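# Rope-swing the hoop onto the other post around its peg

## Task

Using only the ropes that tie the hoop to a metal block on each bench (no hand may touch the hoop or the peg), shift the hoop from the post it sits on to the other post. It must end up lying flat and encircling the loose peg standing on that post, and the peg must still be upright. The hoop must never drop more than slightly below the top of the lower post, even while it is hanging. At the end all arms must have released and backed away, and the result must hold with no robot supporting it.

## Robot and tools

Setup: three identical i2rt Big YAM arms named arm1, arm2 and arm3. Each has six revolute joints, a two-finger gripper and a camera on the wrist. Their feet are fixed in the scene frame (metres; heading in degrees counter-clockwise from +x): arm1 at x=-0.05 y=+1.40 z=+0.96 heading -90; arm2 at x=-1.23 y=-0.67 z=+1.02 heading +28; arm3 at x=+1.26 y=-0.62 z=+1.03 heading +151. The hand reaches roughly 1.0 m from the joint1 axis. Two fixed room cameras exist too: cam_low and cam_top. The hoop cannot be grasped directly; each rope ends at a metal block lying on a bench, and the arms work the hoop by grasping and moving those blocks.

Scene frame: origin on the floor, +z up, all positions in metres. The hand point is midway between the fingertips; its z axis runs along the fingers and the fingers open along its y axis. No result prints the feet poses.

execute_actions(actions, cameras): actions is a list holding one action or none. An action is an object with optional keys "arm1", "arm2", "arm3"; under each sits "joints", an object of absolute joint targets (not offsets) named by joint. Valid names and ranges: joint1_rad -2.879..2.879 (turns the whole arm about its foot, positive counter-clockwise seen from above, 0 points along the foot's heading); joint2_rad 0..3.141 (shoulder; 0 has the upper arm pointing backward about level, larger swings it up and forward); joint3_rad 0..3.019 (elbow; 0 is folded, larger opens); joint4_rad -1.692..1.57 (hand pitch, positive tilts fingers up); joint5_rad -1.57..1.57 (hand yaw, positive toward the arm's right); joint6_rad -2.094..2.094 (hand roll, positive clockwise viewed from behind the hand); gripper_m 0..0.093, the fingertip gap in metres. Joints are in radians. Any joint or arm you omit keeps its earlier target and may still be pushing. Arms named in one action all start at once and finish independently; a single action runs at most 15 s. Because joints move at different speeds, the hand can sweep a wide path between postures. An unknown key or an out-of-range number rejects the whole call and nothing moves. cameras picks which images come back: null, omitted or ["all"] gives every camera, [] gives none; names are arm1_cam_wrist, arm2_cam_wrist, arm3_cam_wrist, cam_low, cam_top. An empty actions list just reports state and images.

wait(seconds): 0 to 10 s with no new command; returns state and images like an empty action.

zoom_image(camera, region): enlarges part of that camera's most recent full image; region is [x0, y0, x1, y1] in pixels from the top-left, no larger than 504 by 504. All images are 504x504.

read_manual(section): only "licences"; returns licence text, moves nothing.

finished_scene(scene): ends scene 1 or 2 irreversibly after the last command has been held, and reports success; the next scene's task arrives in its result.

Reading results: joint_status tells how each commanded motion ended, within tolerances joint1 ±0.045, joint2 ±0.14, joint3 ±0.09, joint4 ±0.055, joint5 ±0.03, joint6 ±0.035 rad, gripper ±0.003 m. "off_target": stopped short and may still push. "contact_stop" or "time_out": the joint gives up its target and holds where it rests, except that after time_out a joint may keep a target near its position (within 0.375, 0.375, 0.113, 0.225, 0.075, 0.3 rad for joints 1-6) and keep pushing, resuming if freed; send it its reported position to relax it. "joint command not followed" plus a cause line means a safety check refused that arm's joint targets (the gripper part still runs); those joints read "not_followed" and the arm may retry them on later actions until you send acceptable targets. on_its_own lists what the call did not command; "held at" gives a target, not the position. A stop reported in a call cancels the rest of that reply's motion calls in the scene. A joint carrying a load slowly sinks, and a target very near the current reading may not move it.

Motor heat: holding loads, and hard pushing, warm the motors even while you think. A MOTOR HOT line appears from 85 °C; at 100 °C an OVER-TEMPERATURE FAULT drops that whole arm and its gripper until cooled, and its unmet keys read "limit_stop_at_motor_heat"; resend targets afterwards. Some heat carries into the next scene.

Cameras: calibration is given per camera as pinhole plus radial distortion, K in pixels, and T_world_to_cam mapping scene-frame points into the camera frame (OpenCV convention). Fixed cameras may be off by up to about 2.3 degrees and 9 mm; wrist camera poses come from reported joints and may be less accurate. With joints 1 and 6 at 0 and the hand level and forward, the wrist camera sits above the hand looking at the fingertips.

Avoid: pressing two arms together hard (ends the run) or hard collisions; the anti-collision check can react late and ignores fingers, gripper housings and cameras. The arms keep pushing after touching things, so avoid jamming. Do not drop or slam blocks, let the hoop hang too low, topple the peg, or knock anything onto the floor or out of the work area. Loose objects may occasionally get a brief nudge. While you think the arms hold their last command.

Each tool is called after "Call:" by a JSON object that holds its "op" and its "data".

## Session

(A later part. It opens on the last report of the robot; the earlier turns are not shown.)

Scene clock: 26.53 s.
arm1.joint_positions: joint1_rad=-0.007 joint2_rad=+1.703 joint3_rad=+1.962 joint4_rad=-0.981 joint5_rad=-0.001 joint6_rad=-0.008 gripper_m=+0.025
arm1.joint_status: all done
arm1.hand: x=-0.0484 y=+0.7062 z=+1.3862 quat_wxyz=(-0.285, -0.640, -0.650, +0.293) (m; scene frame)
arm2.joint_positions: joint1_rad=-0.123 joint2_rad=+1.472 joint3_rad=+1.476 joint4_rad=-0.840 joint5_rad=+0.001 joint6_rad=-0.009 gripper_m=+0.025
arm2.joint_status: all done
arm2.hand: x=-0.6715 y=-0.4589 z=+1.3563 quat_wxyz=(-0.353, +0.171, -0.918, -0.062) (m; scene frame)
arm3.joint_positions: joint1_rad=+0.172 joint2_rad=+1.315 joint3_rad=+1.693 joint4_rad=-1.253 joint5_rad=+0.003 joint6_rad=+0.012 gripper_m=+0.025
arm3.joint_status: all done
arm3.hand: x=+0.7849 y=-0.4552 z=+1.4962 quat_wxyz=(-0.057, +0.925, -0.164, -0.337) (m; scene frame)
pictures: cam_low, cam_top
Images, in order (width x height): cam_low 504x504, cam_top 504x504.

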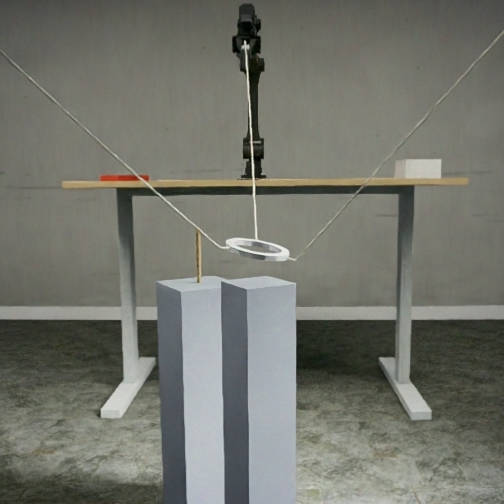

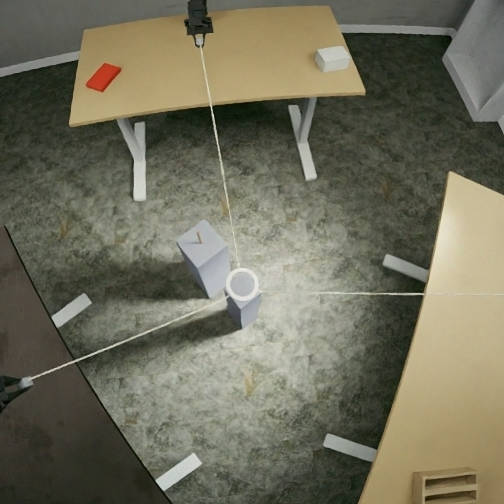

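Call:
{"op": "wait", "data": {"seconds": 2}}

Call:
{"op": "zoom_image", "data": {"camera": "cam_low", "region": [150, 190, 330, 300]}}

Scene clock: 28.70 s.
arm1.joint_positions: joint1_rad=-0.007 joint2_rad=+1.703 joint3_rad=+1.962 joint4_rad=-0.981 joint5_rad=-0.001 joint6_rad=-0.008 gripper_m=+0.025
arm1.joint_status: all done
arm1.hand: x=-0.0484 y=+0.7062 z=+1.3862 quat_wxyz=(-0.285, -0.640, -0.650, +0.293) (m; scene frame)
arm2.joint_positions: joint1_rad=-0.123 joint2_rad=+1.472 joint3_rad=+1.476 joint4_rad=-0.840 joint5_rad=+0.001 joint6_rad=-0.009 gripper_m=+0.025
arm2.joint_status: all done
arm2.hand: x=-0.6715 y=-0.4589 z=+1.3563 quat_wxyz=(-0.353, +0.171, -0.918, -0.062) (m; scene frame)
arm3.joint_positions: joint1_rad=+0.172 joint2_rad=+1.315 joint3_rad=+1.693 joint4_rad=-1.253 joint5_rad=+0.003 joint6_rad=+0.012 gripper_m=+0.025
arm3.joint_status: all done
arm3.hand: x=+0.7849 y=-0.4552 z=+1.4962 quat_wxyz=(-0.057, +0.925, -0.164, -0.337) (m; scene frame)
wait: 2.00 s; at rest by 0.10 s
pictures: arm1_cam_wrist, arm2_cam_wrist, arm3_cam_wrist, cam_low, cam_top
camera_calibration (this result's frames):
arm1_cam_wrist: T_world_to_cam=[[-0.999771, -0.00910632, 0.0193629, -0.0658749], [-0.0129453, 0.97794, -0.208484, -0.398351], [-0.0170373, -0.208687, -0.977834, 1.62757], [0, 0, 0, 1]] pos_world=[-0.0432872, 0.728616, 1.50972]
arm2_cam_wrist: T_world_to_cam=[[0.345857, -0.938256, 0.00763153, -0.209521], [-0.933258, -0.344832, -0.1006, -0.641827], [0.0970201, 0.027671, -0.994898, 1.55157], [0, 0, 0, 1]] pos_world=[-0.677059, -0.46084, 1.48069]
arm3_cam_wrist: T_world_to_cam=[[0.321167, 0.947008, 0.00530965, 0.169108], [0.942981, -0.319274, -0.0940808, -0.741334], [-0.0874001, 0.0352226, -0.99555, 1.69461], [0, 0, 0, 1]] pos_world=[0.79286, -0.456524, 1.61643]
Images, in order (width x height): arm1_cam_wrist 504x504, arm2_cam_wrist 504x504, arm3_cam_wrist 504x504, cam_low 504x504, cam_top 504x504.

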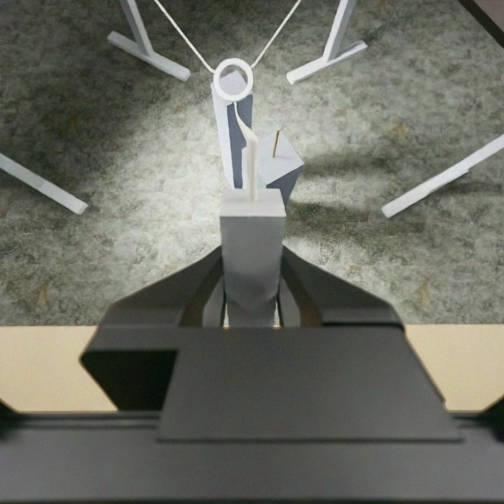

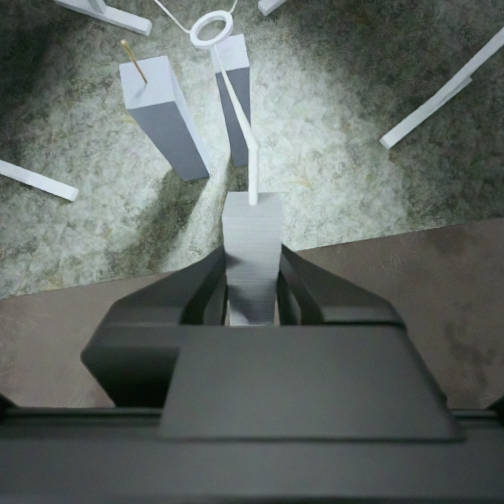

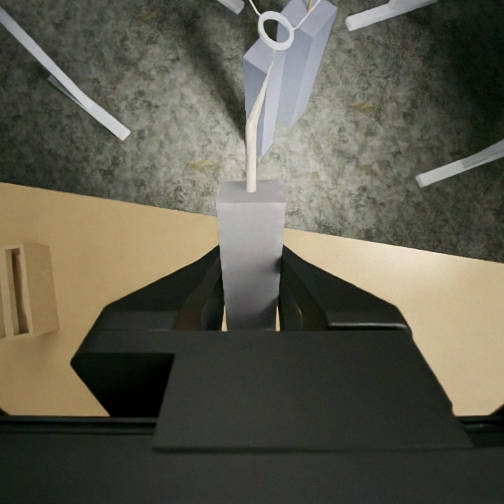

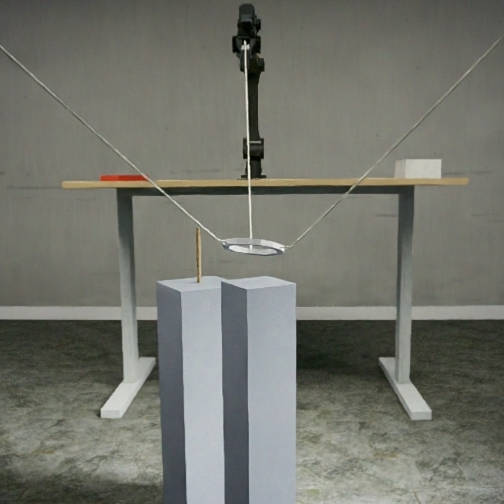

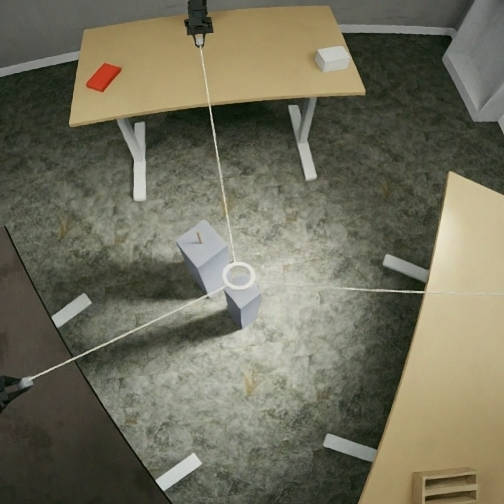

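Region (150, 190, 330, 300) of cam_low's 504x504 image, scaled by 2.800, with more detail than that image has.

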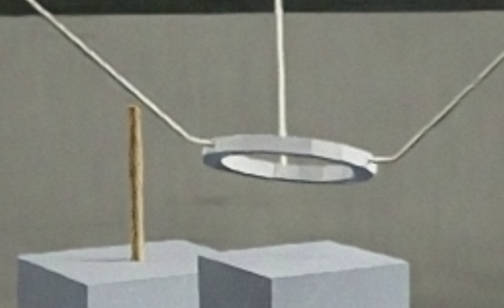

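Call:
{"op": "wait", "data": {"seconds": 8}}

Call:
{"op": "zoom_image", "data": {"camera": "cam_low", "region": [150, 190, 330, 300]}}

Call:
{"op": "execute_actions", "data": {"actions": [], "cameras": ["cam_low","cam_top"]}}

Scene clock: 36.97 s.
arm1.joint_positions: joint1_rad=-0.007 joint2_rad=+1.703 joint3_rad=+1.962 joint4_rad=-0.981 joint5_rad=-0.001 joint6_rad=-0.008 gripper_m=+0.025
arm1.joint_status: all done
arm1.hand: x=-0.0484 y=+0.7062 z=+1.3862 quat_wxyz=(-0.285, -0.640, -0.650, +0.293) (m; scene frame)
arm2.joint_positions: joint1_rad=-0.123 joint2_rad=+1.472 joint3_rad=+1.476 joint4_rad=-0.840 joint5_rad=+0.001 joint6_rad=-0.009 gripper_m=+0.025
arm2.joint_status: all done
arm2.hand: x=-0.6715 y=-0.4589 z=+1.3563 quat_wxyz=(-0.353, +0.171, -0.918, -0.062) (m; scene frame)
arm3.joint_positions: joint1_rad=+0.172 joint2_rad=+1.315 joint3_rad=+1.693 joint4_rad=-1.253 joint5_rad=+0.003 joint6_rad=+0.012 gripper_m=+0.025
arm3.joint_status: all done
arm3.hand: x=+0.7849 y=-0.4552 z=+1.4962 quat_wxyz=(-0.057, +0.925, -0.164, -0.337) (m; scene frame)
wait: 8.00 s; at rest from the start
pictures: arm1_cam_wrist, arm2_cam_wrist, arm3_cam_wrist, cam_low, cam_top
camera_calibration (this result's frames):
arm1_cam_wrist: T_world_to_cam=[[-0.999771, -0.00910632, 0.0193629, -0.0658749], [-0.0129453, 0.97794, -0.208484, -0.398351], [-0.0170373, -0.208687, -0.977834, 1.62757], [0, 0, 0, 1]] pos_world=[-0.0432872, 0.728616, 1.50972]
arm2_cam_wrist: T_world_to_cam=[[0.345857, -0.938256, 0.00763153, -0.209521], [-0.933258, -0.344832, -0.1006, -0.641827], [0.0970201, 0.027671, -0.994898, 1.55157], [0, 0, 0, 1]] pos_world=[-0.677059, -0.46084, 1.48069]
arm3_cam_wrist: T_world_to_cam=[[0.321167, 0.947008, 0.00530965, 0.169108], [0.942981, -0.319274, -0.0940808, -0.741334], [-0.0874001, 0.0352226, -0.99555, 1.69461], [0, 0, 0, 1]] pos_world=[0.79286, -0.456524, 1.61643]
Images, in order (width x height): arm1_cam_wrist 504x504, arm2_cam_wrist 504x504, arm3_cam_wrist 504x504, cam_low 504x504, cam_top 504x504.

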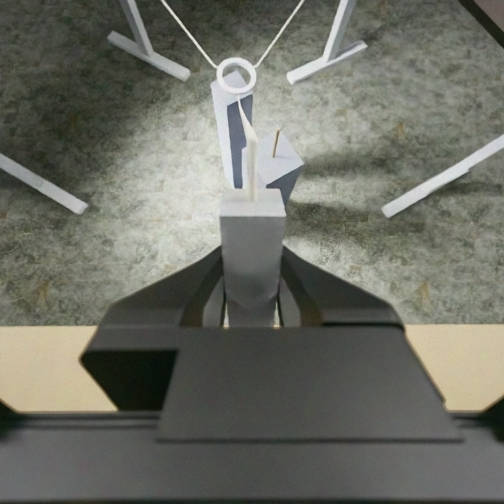

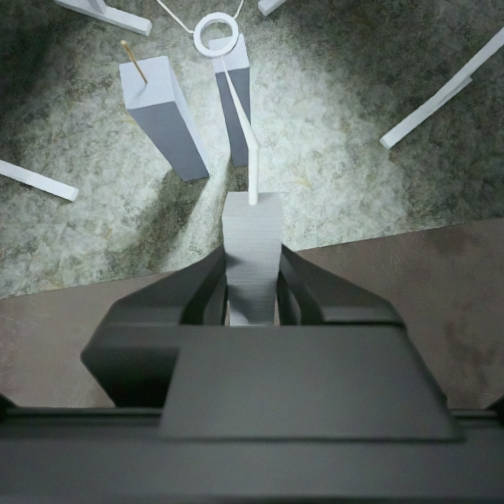

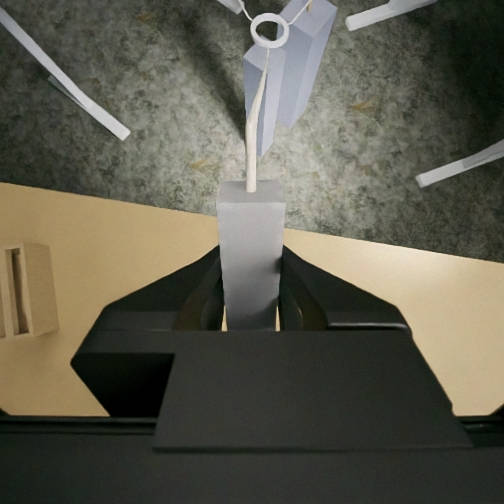

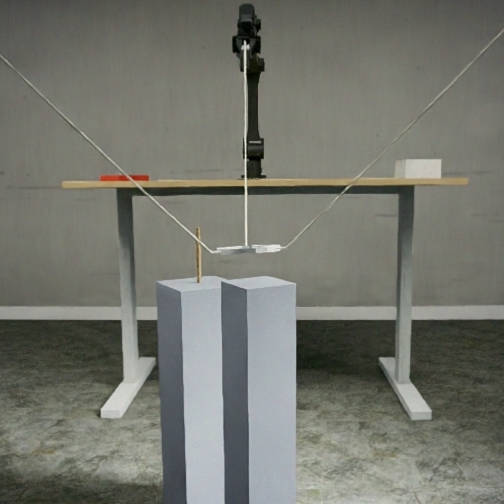

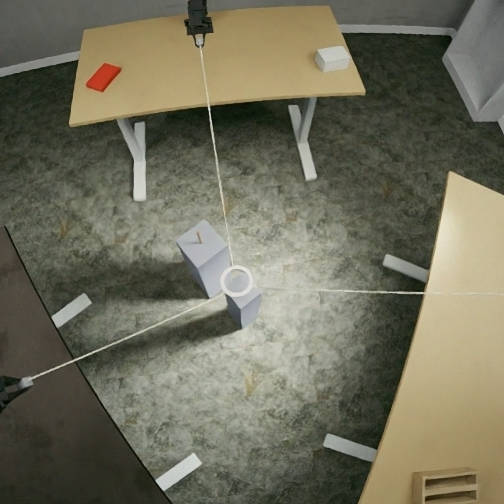

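Region (150, 190, 330, 300) of cam_low's 504x504 image, scaled by 2.800, with more detail than that image has.

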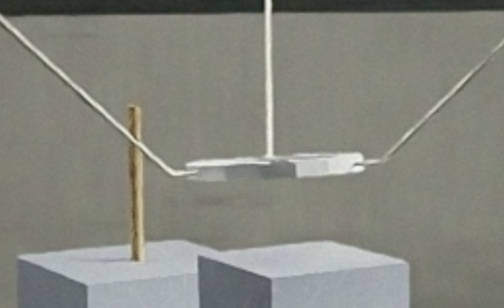

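Scene clock: 36.97 s.
arm1.joint_positions: joint1_rad=-0.007 joint2_rad=+1.703 joint3_rad=+1.962 joint4_rad=-0.981 joint5_rad=-0.001 joint6_rad=-0.008 gripper_m=+0.025
arm1.joint_status: all done
arm1.hand: x=-0.0484 y=+0.7062 z=+1.3862 quat_wxyz=(-0.285, -0.640, -0.650, +0.293) (m; scene frame)
arm2.joint_positions: joint1_rad=-0.123 joint2_rad=+1.472 joint3_rad=+1.476 joint4_rad=-0.840 joint5_rad=+0.001 joint6_rad=-0.009 gripper_m=+0.025
arm2.joint_status: all done
arm2.hand: x=-0.6715 y=-0.4589 z=+1.3563 quat_wxyz=(-0.353, +0.171, -0.918, -0.062) (m; scene frame)
arm3.joint_positions: joint1_rad=+0.172 joint2_rad=+1.315 joint3_rad=+1.693 joint4_rad=-1.253 joint5_rad=+0.003 joint6_rad=+0.012 gripper_m=+0.025
arm3.joint_status: all done
arm3.hand: x=+0.7849 y=-0.4552 z=+1.4962 quat_wxyz=(-0.057, +0.925, -0.164, -0.337) (m; scene frame)
pictures: cam_low, cam_top
Images, in order (width x height): cam_low 504x504, cam_top 504x504.

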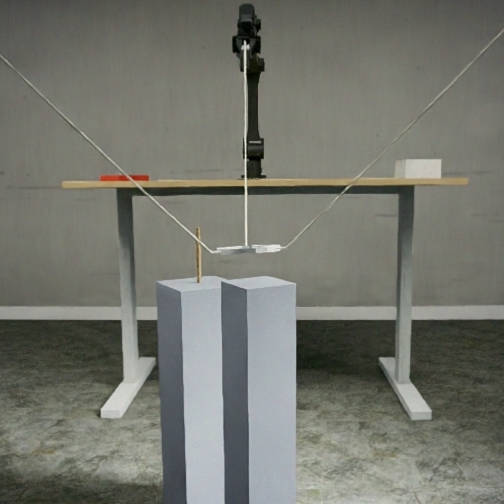

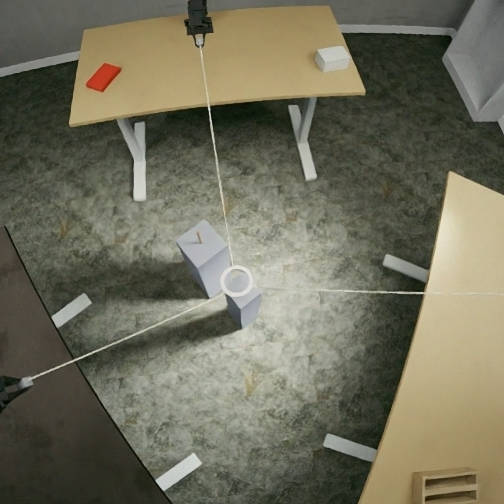

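Call:
{"op": "execute_actions", "data": {"actions": [{"arm1":{"joints":{"joint1_rad":-0.081,"joint2_rad":1.33,"joint3_rad":1.71,"joint4_rad":-1.066}},"arm2":{"joints":{"joint1_rad":0.0,"joint2_rad":1.248,"joint3_rad":1.368,"joint4_rad":-0.936}},"arm3":{"joints":{"joint1_rad":0.086,"joint2_rad":1.23,"joint3_rad":1.668,"joint4_rad":-1.296}}}], "cameras": ["cam_low","cam_top"]}}

Call:
{"op": "wait", "data": {"seconds": 8}}

Scene clock: 40.60 s.
arm1.joint_positions: joint1_rad=-0.088 joint2_rad=+1.346 joint3_rad=+1.685 joint4_rad=-1.069 joint5_rad=+0.000 joint6_rad=-0.008 gripper_m=+0.025
arm1.joint_status: all done
arm1.hand: x=-0.0926 y=+0.8533 z=+1.4331 quat_wxyz=(-0.270, -0.667, -0.625, +0.302) (m; scene frame)
arm2.joint_positions: joint1_rad=+0.009 joint2_rad=+1.254 joint3_rad=+1.350 joint4_rad=-0.937 joint5_rad=+0.000 joint6_rad=-0.008 gripper_m=+0.025
arm2.joint_status: all done
arm2.hand: x=-0.7801 y=-0.4277 z=+1.3879 quat_wxyz=(-0.346, +0.232, -0.905, -0.085) (m; scene frame)
arm3.joint_positions: joint1_rad=+0.080 joint2_rad=+1.254 joint3_rad=+1.670 joint4_rad=-1.290 joint5_rad=+0.002 joint6_rad=+0.012 gripper_m=+0.025
arm3.joint_status: all done
arm3.hand: x=+0.8285 y=-0.4242 z=+1.5074 quat_wxyz=(-0.072, +0.917, -0.206, -0.335) (m; scene frame)
pictures: cam_low, cam_top
Images, in order (width x height): cam_low 504x504, cam_top 504x504.

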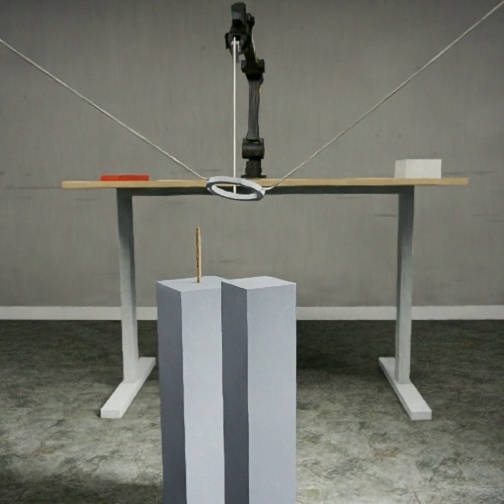

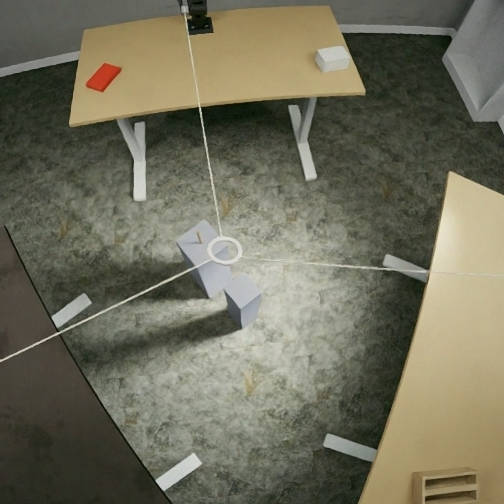

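Scene clock: 48.60 s.
arm1.joint_positions: joint1_rad=-0.088 joint2_rad=+1.346 joint3_rad=+1.685 joint4_rad=-1.069 joint5_rad=+0.000 joint6_rad=-0.008 gripper_m=+0.025
arm1.joint_status: all done
arm1.hand: x=-0.0926 y=+0.8533 z=+1.4331 quat_wxyz=(-0.270, -0.667, -0.625, +0.302) (m; scene frame)
arm2.joint_positions: joint1_rad=+0.009 joint2_rad=+1.254 joint3_rad=+1.350 joint4_rad=-0.937 joint5_rad=+0.000 joint6_rad=-0.008 gripper_m=+0.025
arm2.joint_status: all done
arm2.hand: x=-0.7801 y=-0.4277 z=+1.3879 quat_wxyz=(-0.346, +0.232, -0.905, -0.085) (m; scene frame)
arm3.joint_positions: joint1_rad=+0.080 joint2_rad=+1.254 joint3_rad=+1.670 joint4_rad=-1.290 joint5_rad=+0.002 joint6_rad=+0.012 gripper_m=+0.025
arm3.joint_status: all done
arm3.hand: x=+0.8285 y=-0.4242 z=+1.5074 quat_wxyz=(-0.072, +0.917, -0.206, -0.335) (m; scene frame)
wait: 8.00 s; at rest by 0.27 s
pictures: arm1_cam_wrist, arm2_cam_wrist, arm3_cam_wrist, cam_low, cam_top
camera_calibration (this result's frames):
arm1_cam_wrist: T_world_to_cam=[[-0.997158, 0.072471, 0.0205877, -0.180747], [0.066886, 0.97735, -0.200782, -0.536173], [-0.0346722, -0.198834, -0.97942, 1.69561], [0, 0, 0, 1]] pos_world=[-0.0855805, 0.874272, 1.55678]
arm2_cam_wrist: T_world_to_cam=[[0.466676, -0.884407, 0.00620617, -0.0236238], [-0.880098, -0.465073, -0.0955786, -0.746172], [0.0874167, 0.0391422, -0.995403, 1.59079], [0, 0, 0, 1]] pos_world=[-0.784742, -0.430185, 1.51231]
arm3_cam_wrist: T_world_to_cam=[[0.406392, 0.913686, 0.0047832, 0.0417299], [0.909692, -0.404115, -0.0956607, -0.777512], [-0.0854709, 0.043227, -0.995403, 1.71007], [0, 0, 0, 1]] pos_world=[0.8365, -0.426254, 1.62763]
Images, in order (width x height): arm1_cam_wrist 504x504, arm2_cam_wrist 504x504, arm3_cam_wrist 504x504, cam_low 504x504, cam_top 504x504.

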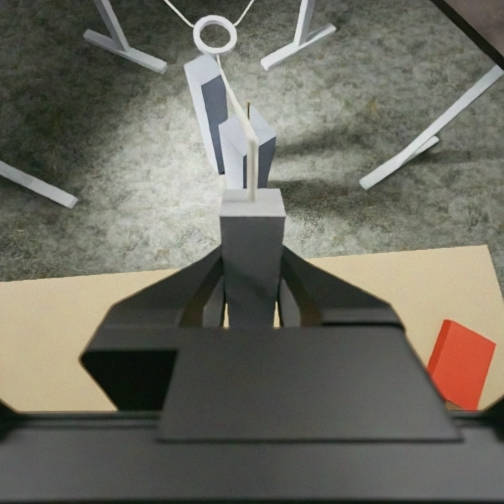

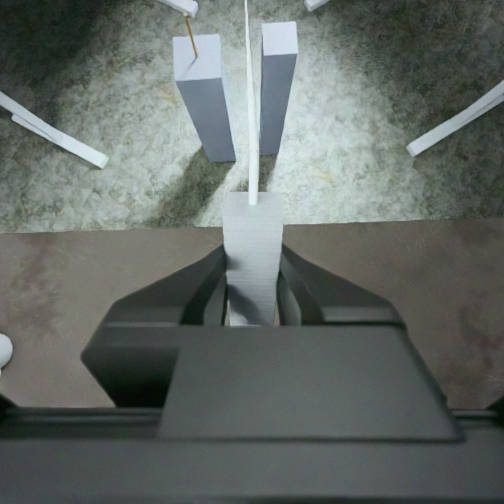

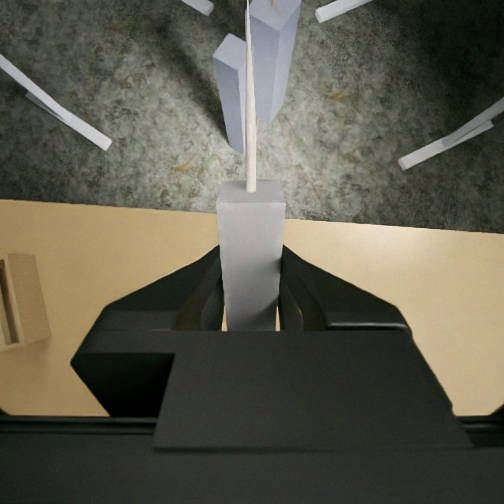

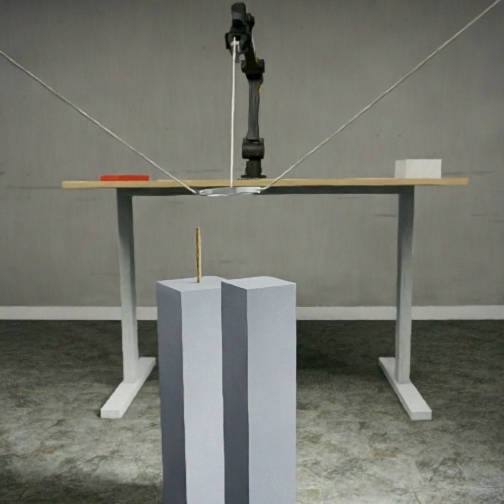

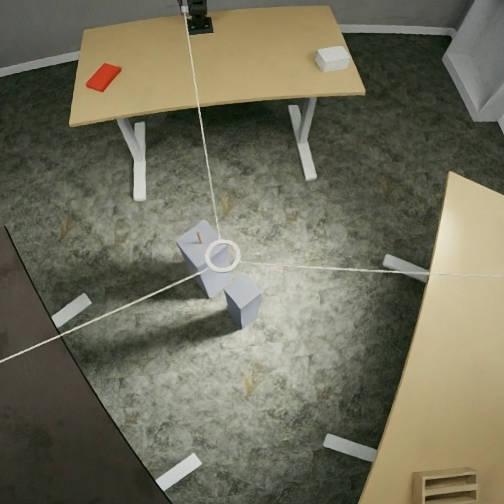

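Call:
{"op": "execute_actions", "data": {"actions": [{"arm1":{"joints":{"joint1_rad":-0.33,"joint2_rad":0.98,"joint3_rad":1.368,"joint4_rad":-1.085}},"arm2":{"joints":{"joint1_rad":0.328,"joint2_rad":1.298,"joint3_rad":1.345,"joint4_rad":-0.868}},"arm3":{"joints":{"joint1_rad":-0.063,"joint2_rad":1.653,"joint3_rad":2.12,"joint4_rad":-1.252}}}], "cameras": ["cam_low","cam_top"]}}

Call:
{"op": "wait", "data": {"seconds": 10}}

Call:
{"op": "zoom_image", "data": {"camera": "cam_low", "region": [120, 160, 300, 300]}}

Call:
{"op": "zoom_image", "data": {"camera": "cam_top", "region": [150, 180, 250, 280]}}

Scene clock: 51.53 s.
arm1.joint_positions: joint1_rad=-0.337 joint2_rad=+0.993 joint3_rad=+1.343 joint4_rad=-1.089 joint5_rad=+0.000 joint6_rad=-0.008 gripper_m=+0.025
arm1.joint_status: all done
arm1.hand: x=-0.1829 y=+1.0086 z=+1.4078 quat_wxyz=(-0.228, -0.741, -0.538, +0.332) (m; scene frame)
arm2.joint_positions: joint1_rad=+0.333 joint2_rad=+1.317 joint3_rad=+1.331 joint4_rad=-0.888 joint5_rad=+0.000 joint6_rad=-0.007 gripper_m=+0.025
arm2.joint_status: all done
arm2.hand: x=-0.8673 y=-0.2821 z=+1.3542 quat_wxyz=(-0.314, +0.376, -0.861, -0.134) (m; scene frame)
arm3.joint_positions: joint1_rad=-0.069 joint2_rad=+1.689 joint3_rad=+2.040 joint4_rad=-1.270 joint5_rad=+0.001 joint6_rad=+0.011 gripper_m=+0.025
arm3.joint_status: all done
arm3.hand: x=+0.7235 y=-0.2716 z=+1.4648 quat_wxyz=(-0.090, +0.906, -0.275, -0.308) (m; scene frame)
pictures: cam_low, cam_top
Images, in order (width x height): cam_low 504x504, cam_top 504x504.

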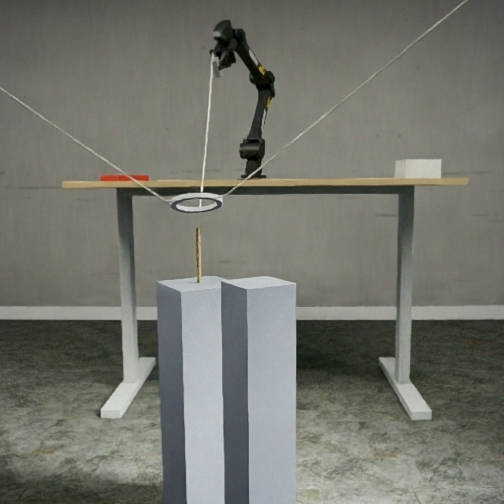

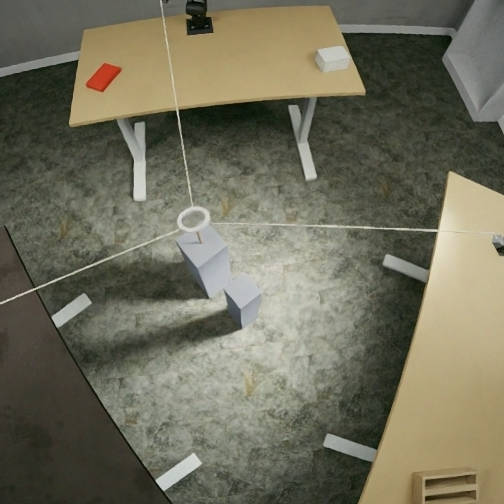

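Scene clock: 61.53 s.
arm1.joint_positions: joint1_rad=-0.337 joint2_rad=+0.993 joint3_rad=+1.343 joint4_rad=-1.089 joint5_rad=+0.000 joint6_rad=-0.008 gripper_m=+0.025
arm1.joint_status: all done
arm1.hand: x=-0.1829 y=+1.0086 z=+1.4078 quat_wxyz=(-0.228, -0.741, -0.538, +0.332) (m; scene frame)
arm2.joint_positions: joint1_rad=+0.333 joint2_rad=+1.317 joint3_rad=+1.331 joint4_rad=-0.888 joint5_rad=+0.000 joint6_rad=-0.007 gripper_m=+0.025
arm2.joint_status: all done
arm2.hand: x=-0.8673 y=-0.2821 z=+1.3542 quat_wxyz=(-0.314, +0.376, -0.861, -0.134) (m; scene frame)
arm3.joint_positions: joint1_rad=-0.069 joint2_rad=+1.689 joint3_rad=+2.040 joint4_rad=-1.270 joint5_rad=+0.001 joint6_rad=+0.011 gripper_m=+0.025
arm3.joint_status: all done
arm3.hand: x=+0.7235 y=-0.2716 z=+1.4648 quat_wxyz=(-0.090, +0.906, -0.275, -0.308) (m; scene frame)
wait: 10.00 s; at rest by 0.27 s
pictures: arm1_cam_wrist, arm2_cam_wrist, arm3_cam_wrist, cam_low, cam_top
camera_calibration (this result's frames):
arm1_cam_wrist: T_world_to_cam=[[-0.948287, 0.316657, 0.0219052, -0.520687], [0.306555, 0.931559, -0.195505, -0.604458], [-0.0823138, -0.178679, -0.980458, 1.67099], [0, 0, 0, 1]] pos_world=[-0.170916, 1.02654, 1.53156]
arm2_cam_wrist: T_world_to_cam=[[0.723286, -0.690526, 0.0055227, 0.424196], [-0.688908, -0.722096, -0.0631072, -0.709053], [0.0475651, 0.04184, -0.997991, 1.52888], [0, 0, 0, 1]] pos_world=[-0.868008, -0.283054, 1.47872]
arm3_cam_wrist: T_world_to_cam=[[0.536086, 0.844156, 0.00348856, -0.165588], [0.84318, -0.535258, -0.050452, -0.678116], [-0.0407221, 0.0299881, -0.99872, 1.62099], [0, 0, 0, 1]] pos_world=[0.726554, -0.271796, 1.58528]
Images, in order (width x height): arm1_cam_wrist 504x504, arm2_cam_wrist 504x504, arm3_cam_wrist 504x504, cam_low 504x504, cam_top 504x504.

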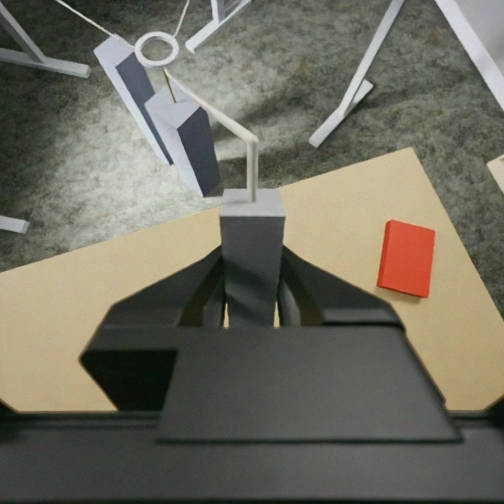

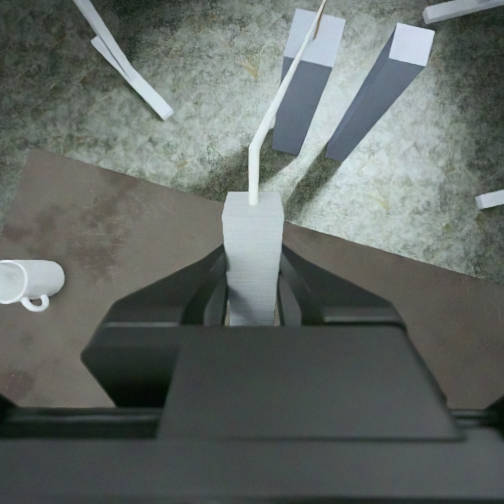

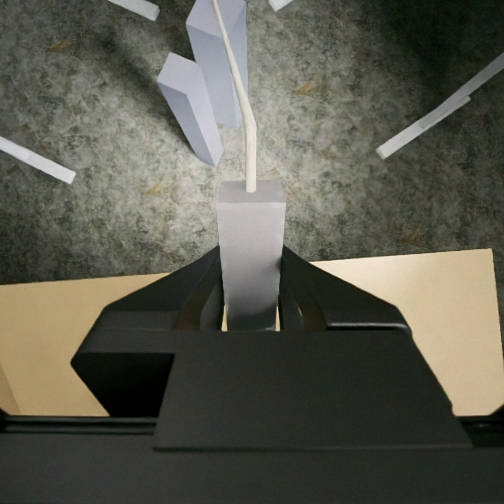

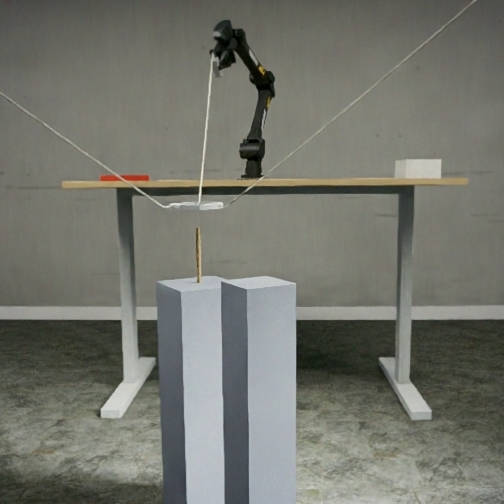

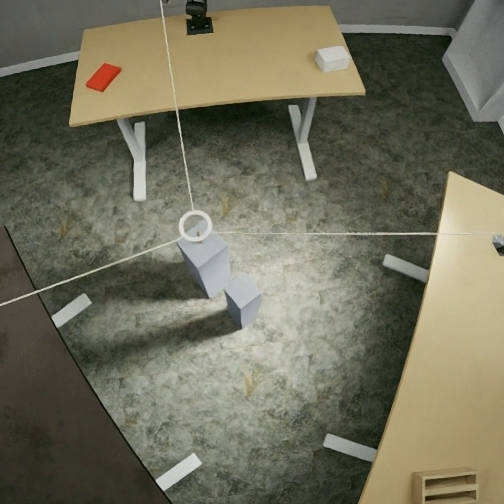

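Region (120, 160, 300, 300) of cam_low's 504x504 image, scaled by 2.800, with more detail than that image has.

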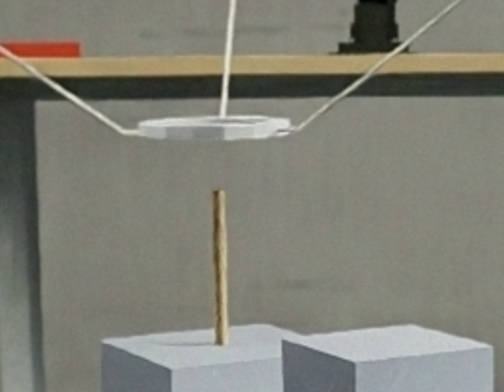

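Region (150, 180, 250, 280) of cam_top's 504x504 image, scaled by 5.040, with more detail than that image has.

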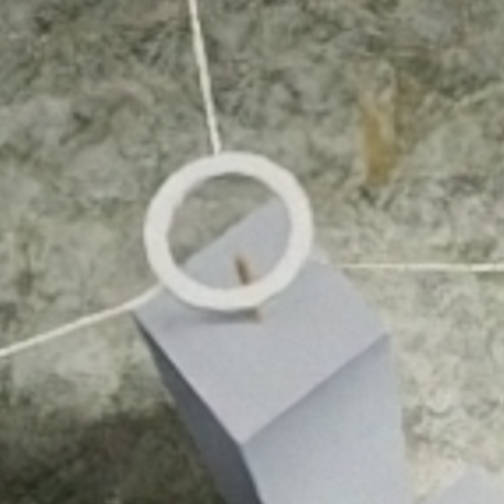

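Call:
{"op": "execute_actions", "data": {"actions": [{"arm1":{"joints":{"joint2_rad":0.93,"joint3_rad":1.143,"joint4_rad":-0.9}},"arm2":{"joints":{"joint2_rad":1.325,"joint3_rad":1.175,"joint4_rad":-0.685}},"arm3":{"joints":{"joint2_rad":1.605,"joint3_rad":1.795,"joint4_rad":-1.05}}}], "cameras": ["cam_low","cam_top"]}}

Call:
{"op": "wait", "data": {"seconds": 8}}

Call:
{"op": "zoom_image", "data": {"camera": "cam_low", "region": [120, 160, 300, 300]}}

Call:
{"op": "zoom_image", "data": {"camera": "cam_top", "region": [150, 180, 250, 280]}}

Scene clock: 63.53 s.
arm1.joint_positions: joint1_rad=-0.337 joint2_rad=+0.945 joint3_rad=+1.109 joint4_rad=-0.924 joint5_rad=+0.000 joint6_rad=-0.008 gripper_m=+0.025
arm1.joint_status: all done
arm1.hand: x=-0.1830 y=+1.0115 z=+1.3278 quat_wxyz=(-0.223, -0.744, -0.540, +0.324) (m; scene frame)
arm2.joint_positions: joint1_rad=+0.333 joint2_rad=+1.342 joint3_rad=+1.154 joint4_rad=-0.706 joint5_rad=+0.000 joint6_rad=-0.007 gripper_m=+0.025
arm2.joint_status: all done
arm2.hand: x=-0.8679 y=-0.2827 z=+1.2752 quat_wxyz=(-0.305, +0.377, -0.864, -0.131) (m; scene frame)
arm3.joint_positions: joint1_rad=-0.069 joint2_rad=+1.621 joint3_rad=+1.786 joint4_rad=-1.074 joint5_rad=+0.001 joint6_rad=+0.011 gripper_m=+0.025
arm3.joint_status: all done
arm3.hand: x=+0.7276 y=-0.2743 z=+1.4037 quat_wxyz=(-0.091, +0.905, -0.275, -0.312) (m; scene frame)
pictures: cam_low, cam_top
Images, in order (width x height): cam_low 504x504, cam_top 504x504.

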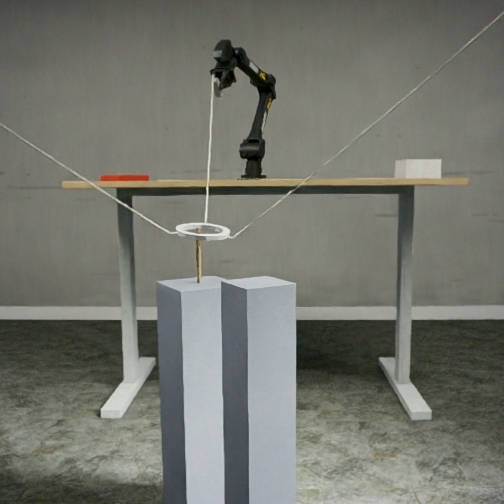

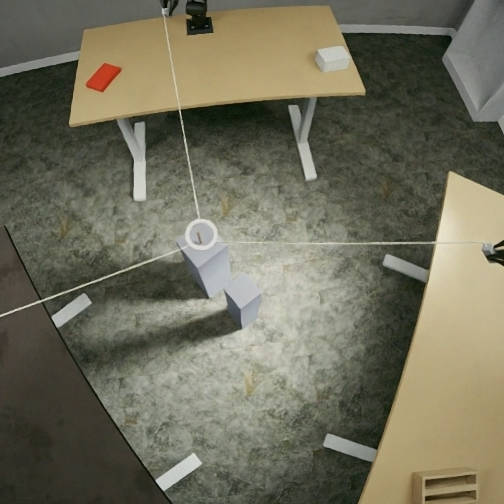

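Scene clock: 71.53 s.
arm1.joint_positions: joint1_rad=-0.337 joint2_rad=+0.945 joint3_rad=+1.109 joint4_rad=-0.924 joint5_rad=+0.000 joint6_rad=-0.008 gripper_m=+0.025
arm1.joint_status: all done
arm1.hand: x=-0.1830 y=+1.0115 z=+1.3278 quat_wxyz=(-0.223, -0.744, -0.540, +0.324) (m; scene frame)
arm2.joint_positions: joint1_rad=+0.333 joint2_rad=+1.342 joint3_rad=+1.154 joint4_rad=-0.706 joint5_rad=+0.000 joint6_rad=-0.007 gripper_m=+0.025
arm2.joint_status: all done
arm2.hand: x=-0.8679 y=-0.2827 z=+1.2752 quat_wxyz=(-0.305, +0.377, -0.864, -0.131) (m; scene frame)
arm3.joint_positions: joint1_rad=-0.069 joint2_rad=+1.621 joint3_rad=+1.786 joint4_rad=-1.074 joint5_rad=+0.001 joint6_rad=+0.011 gripper_m=+0.025
arm3.joint_status: all done
arm3.hand: x=+0.7276 y=-0.2743 z=+1.4037 quat_wxyz=(-0.091, +0.905, -0.275, -0.312) (m; scene frame)
wait: 8.00 s; at rest by 0.27 s
pictures: arm1_cam_wrist, arm2_cam_wrist, arm3_cam_wrist, cam_low, cam_top
camera_calibration (this result's frames):
arm1_cam_wrist: T_world_to_cam=[[-0.948351, 0.316473, 0.0217763, -0.51958], [0.308054, 0.935156, -0.174889, -0.653519], [-0.0757121, -0.159148, -0.984347, 1.57971], [0, 0, 0, 1]] pos_world=[-0.171822, 1.02698, 1.452]
arm2_cam_wrist: T_world_to_cam=[[0.723357, -0.690451, 0.00567553, 0.424485], [-0.689624, -0.722849, -0.0436806, -0.74051], [0.0342619, 0.0276827, -0.999029, 1.43592], [0, 0, 0, 1]] pos_world=[-0.866925, -0.28194, 1.39977]
arm3_cam_wrist: T_world_to_cam=[[0.53611, 0.84414, 0.00359495, -0.165493], [0.842797, -0.535006, -0.0588312, -0.674037], [-0.0477385, 0.0345698, -0.998261, 1.56589], [0, 0, 0, 1]] pos_world=[0.731552, -0.275047, 1.5241]
Images, in order (width x height): arm1_cam_wrist 504x504, arm2_cam_wrist 504x504, arm3_cam_wrist 504x504, cam_low 504x504, cam_top 504x504.

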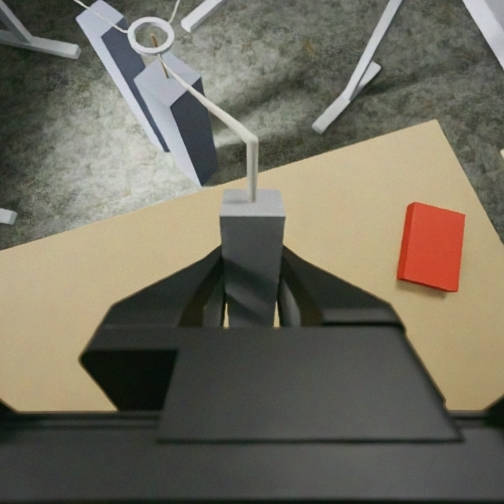

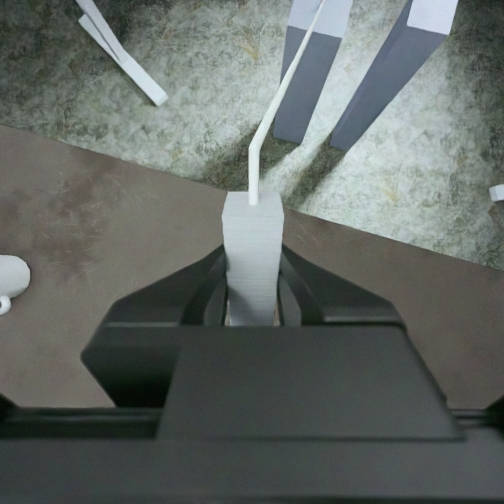

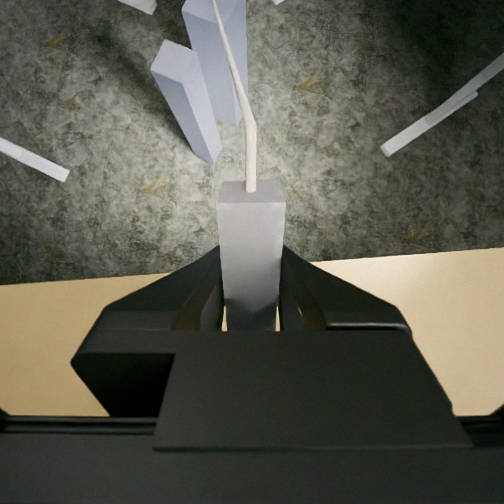

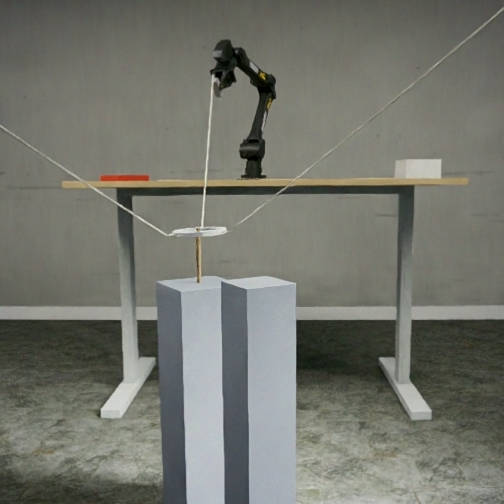

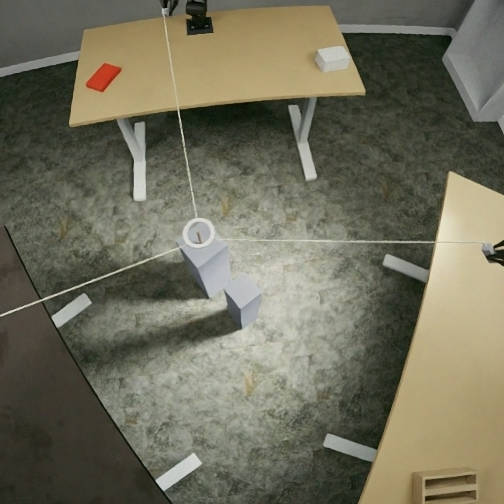

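Region (120, 160, 300, 300) of cam_low's 504x504 image, scaled by 2.800, with more detail than that image has.

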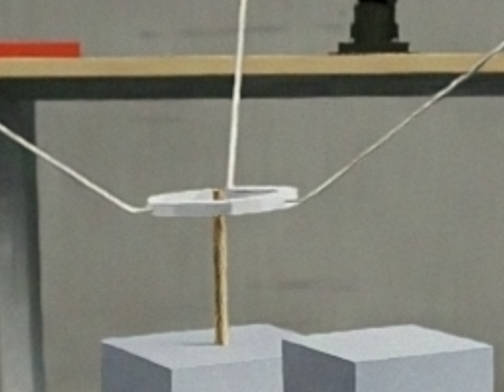

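Region (150, 180, 250, 280) of cam_top's 504x504 image, scaled by 5.040, with more detail than that image has.

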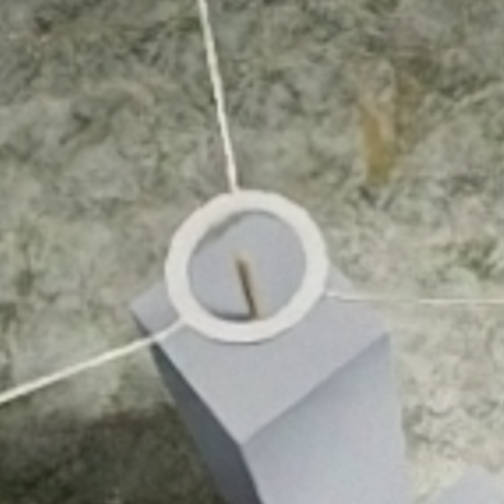

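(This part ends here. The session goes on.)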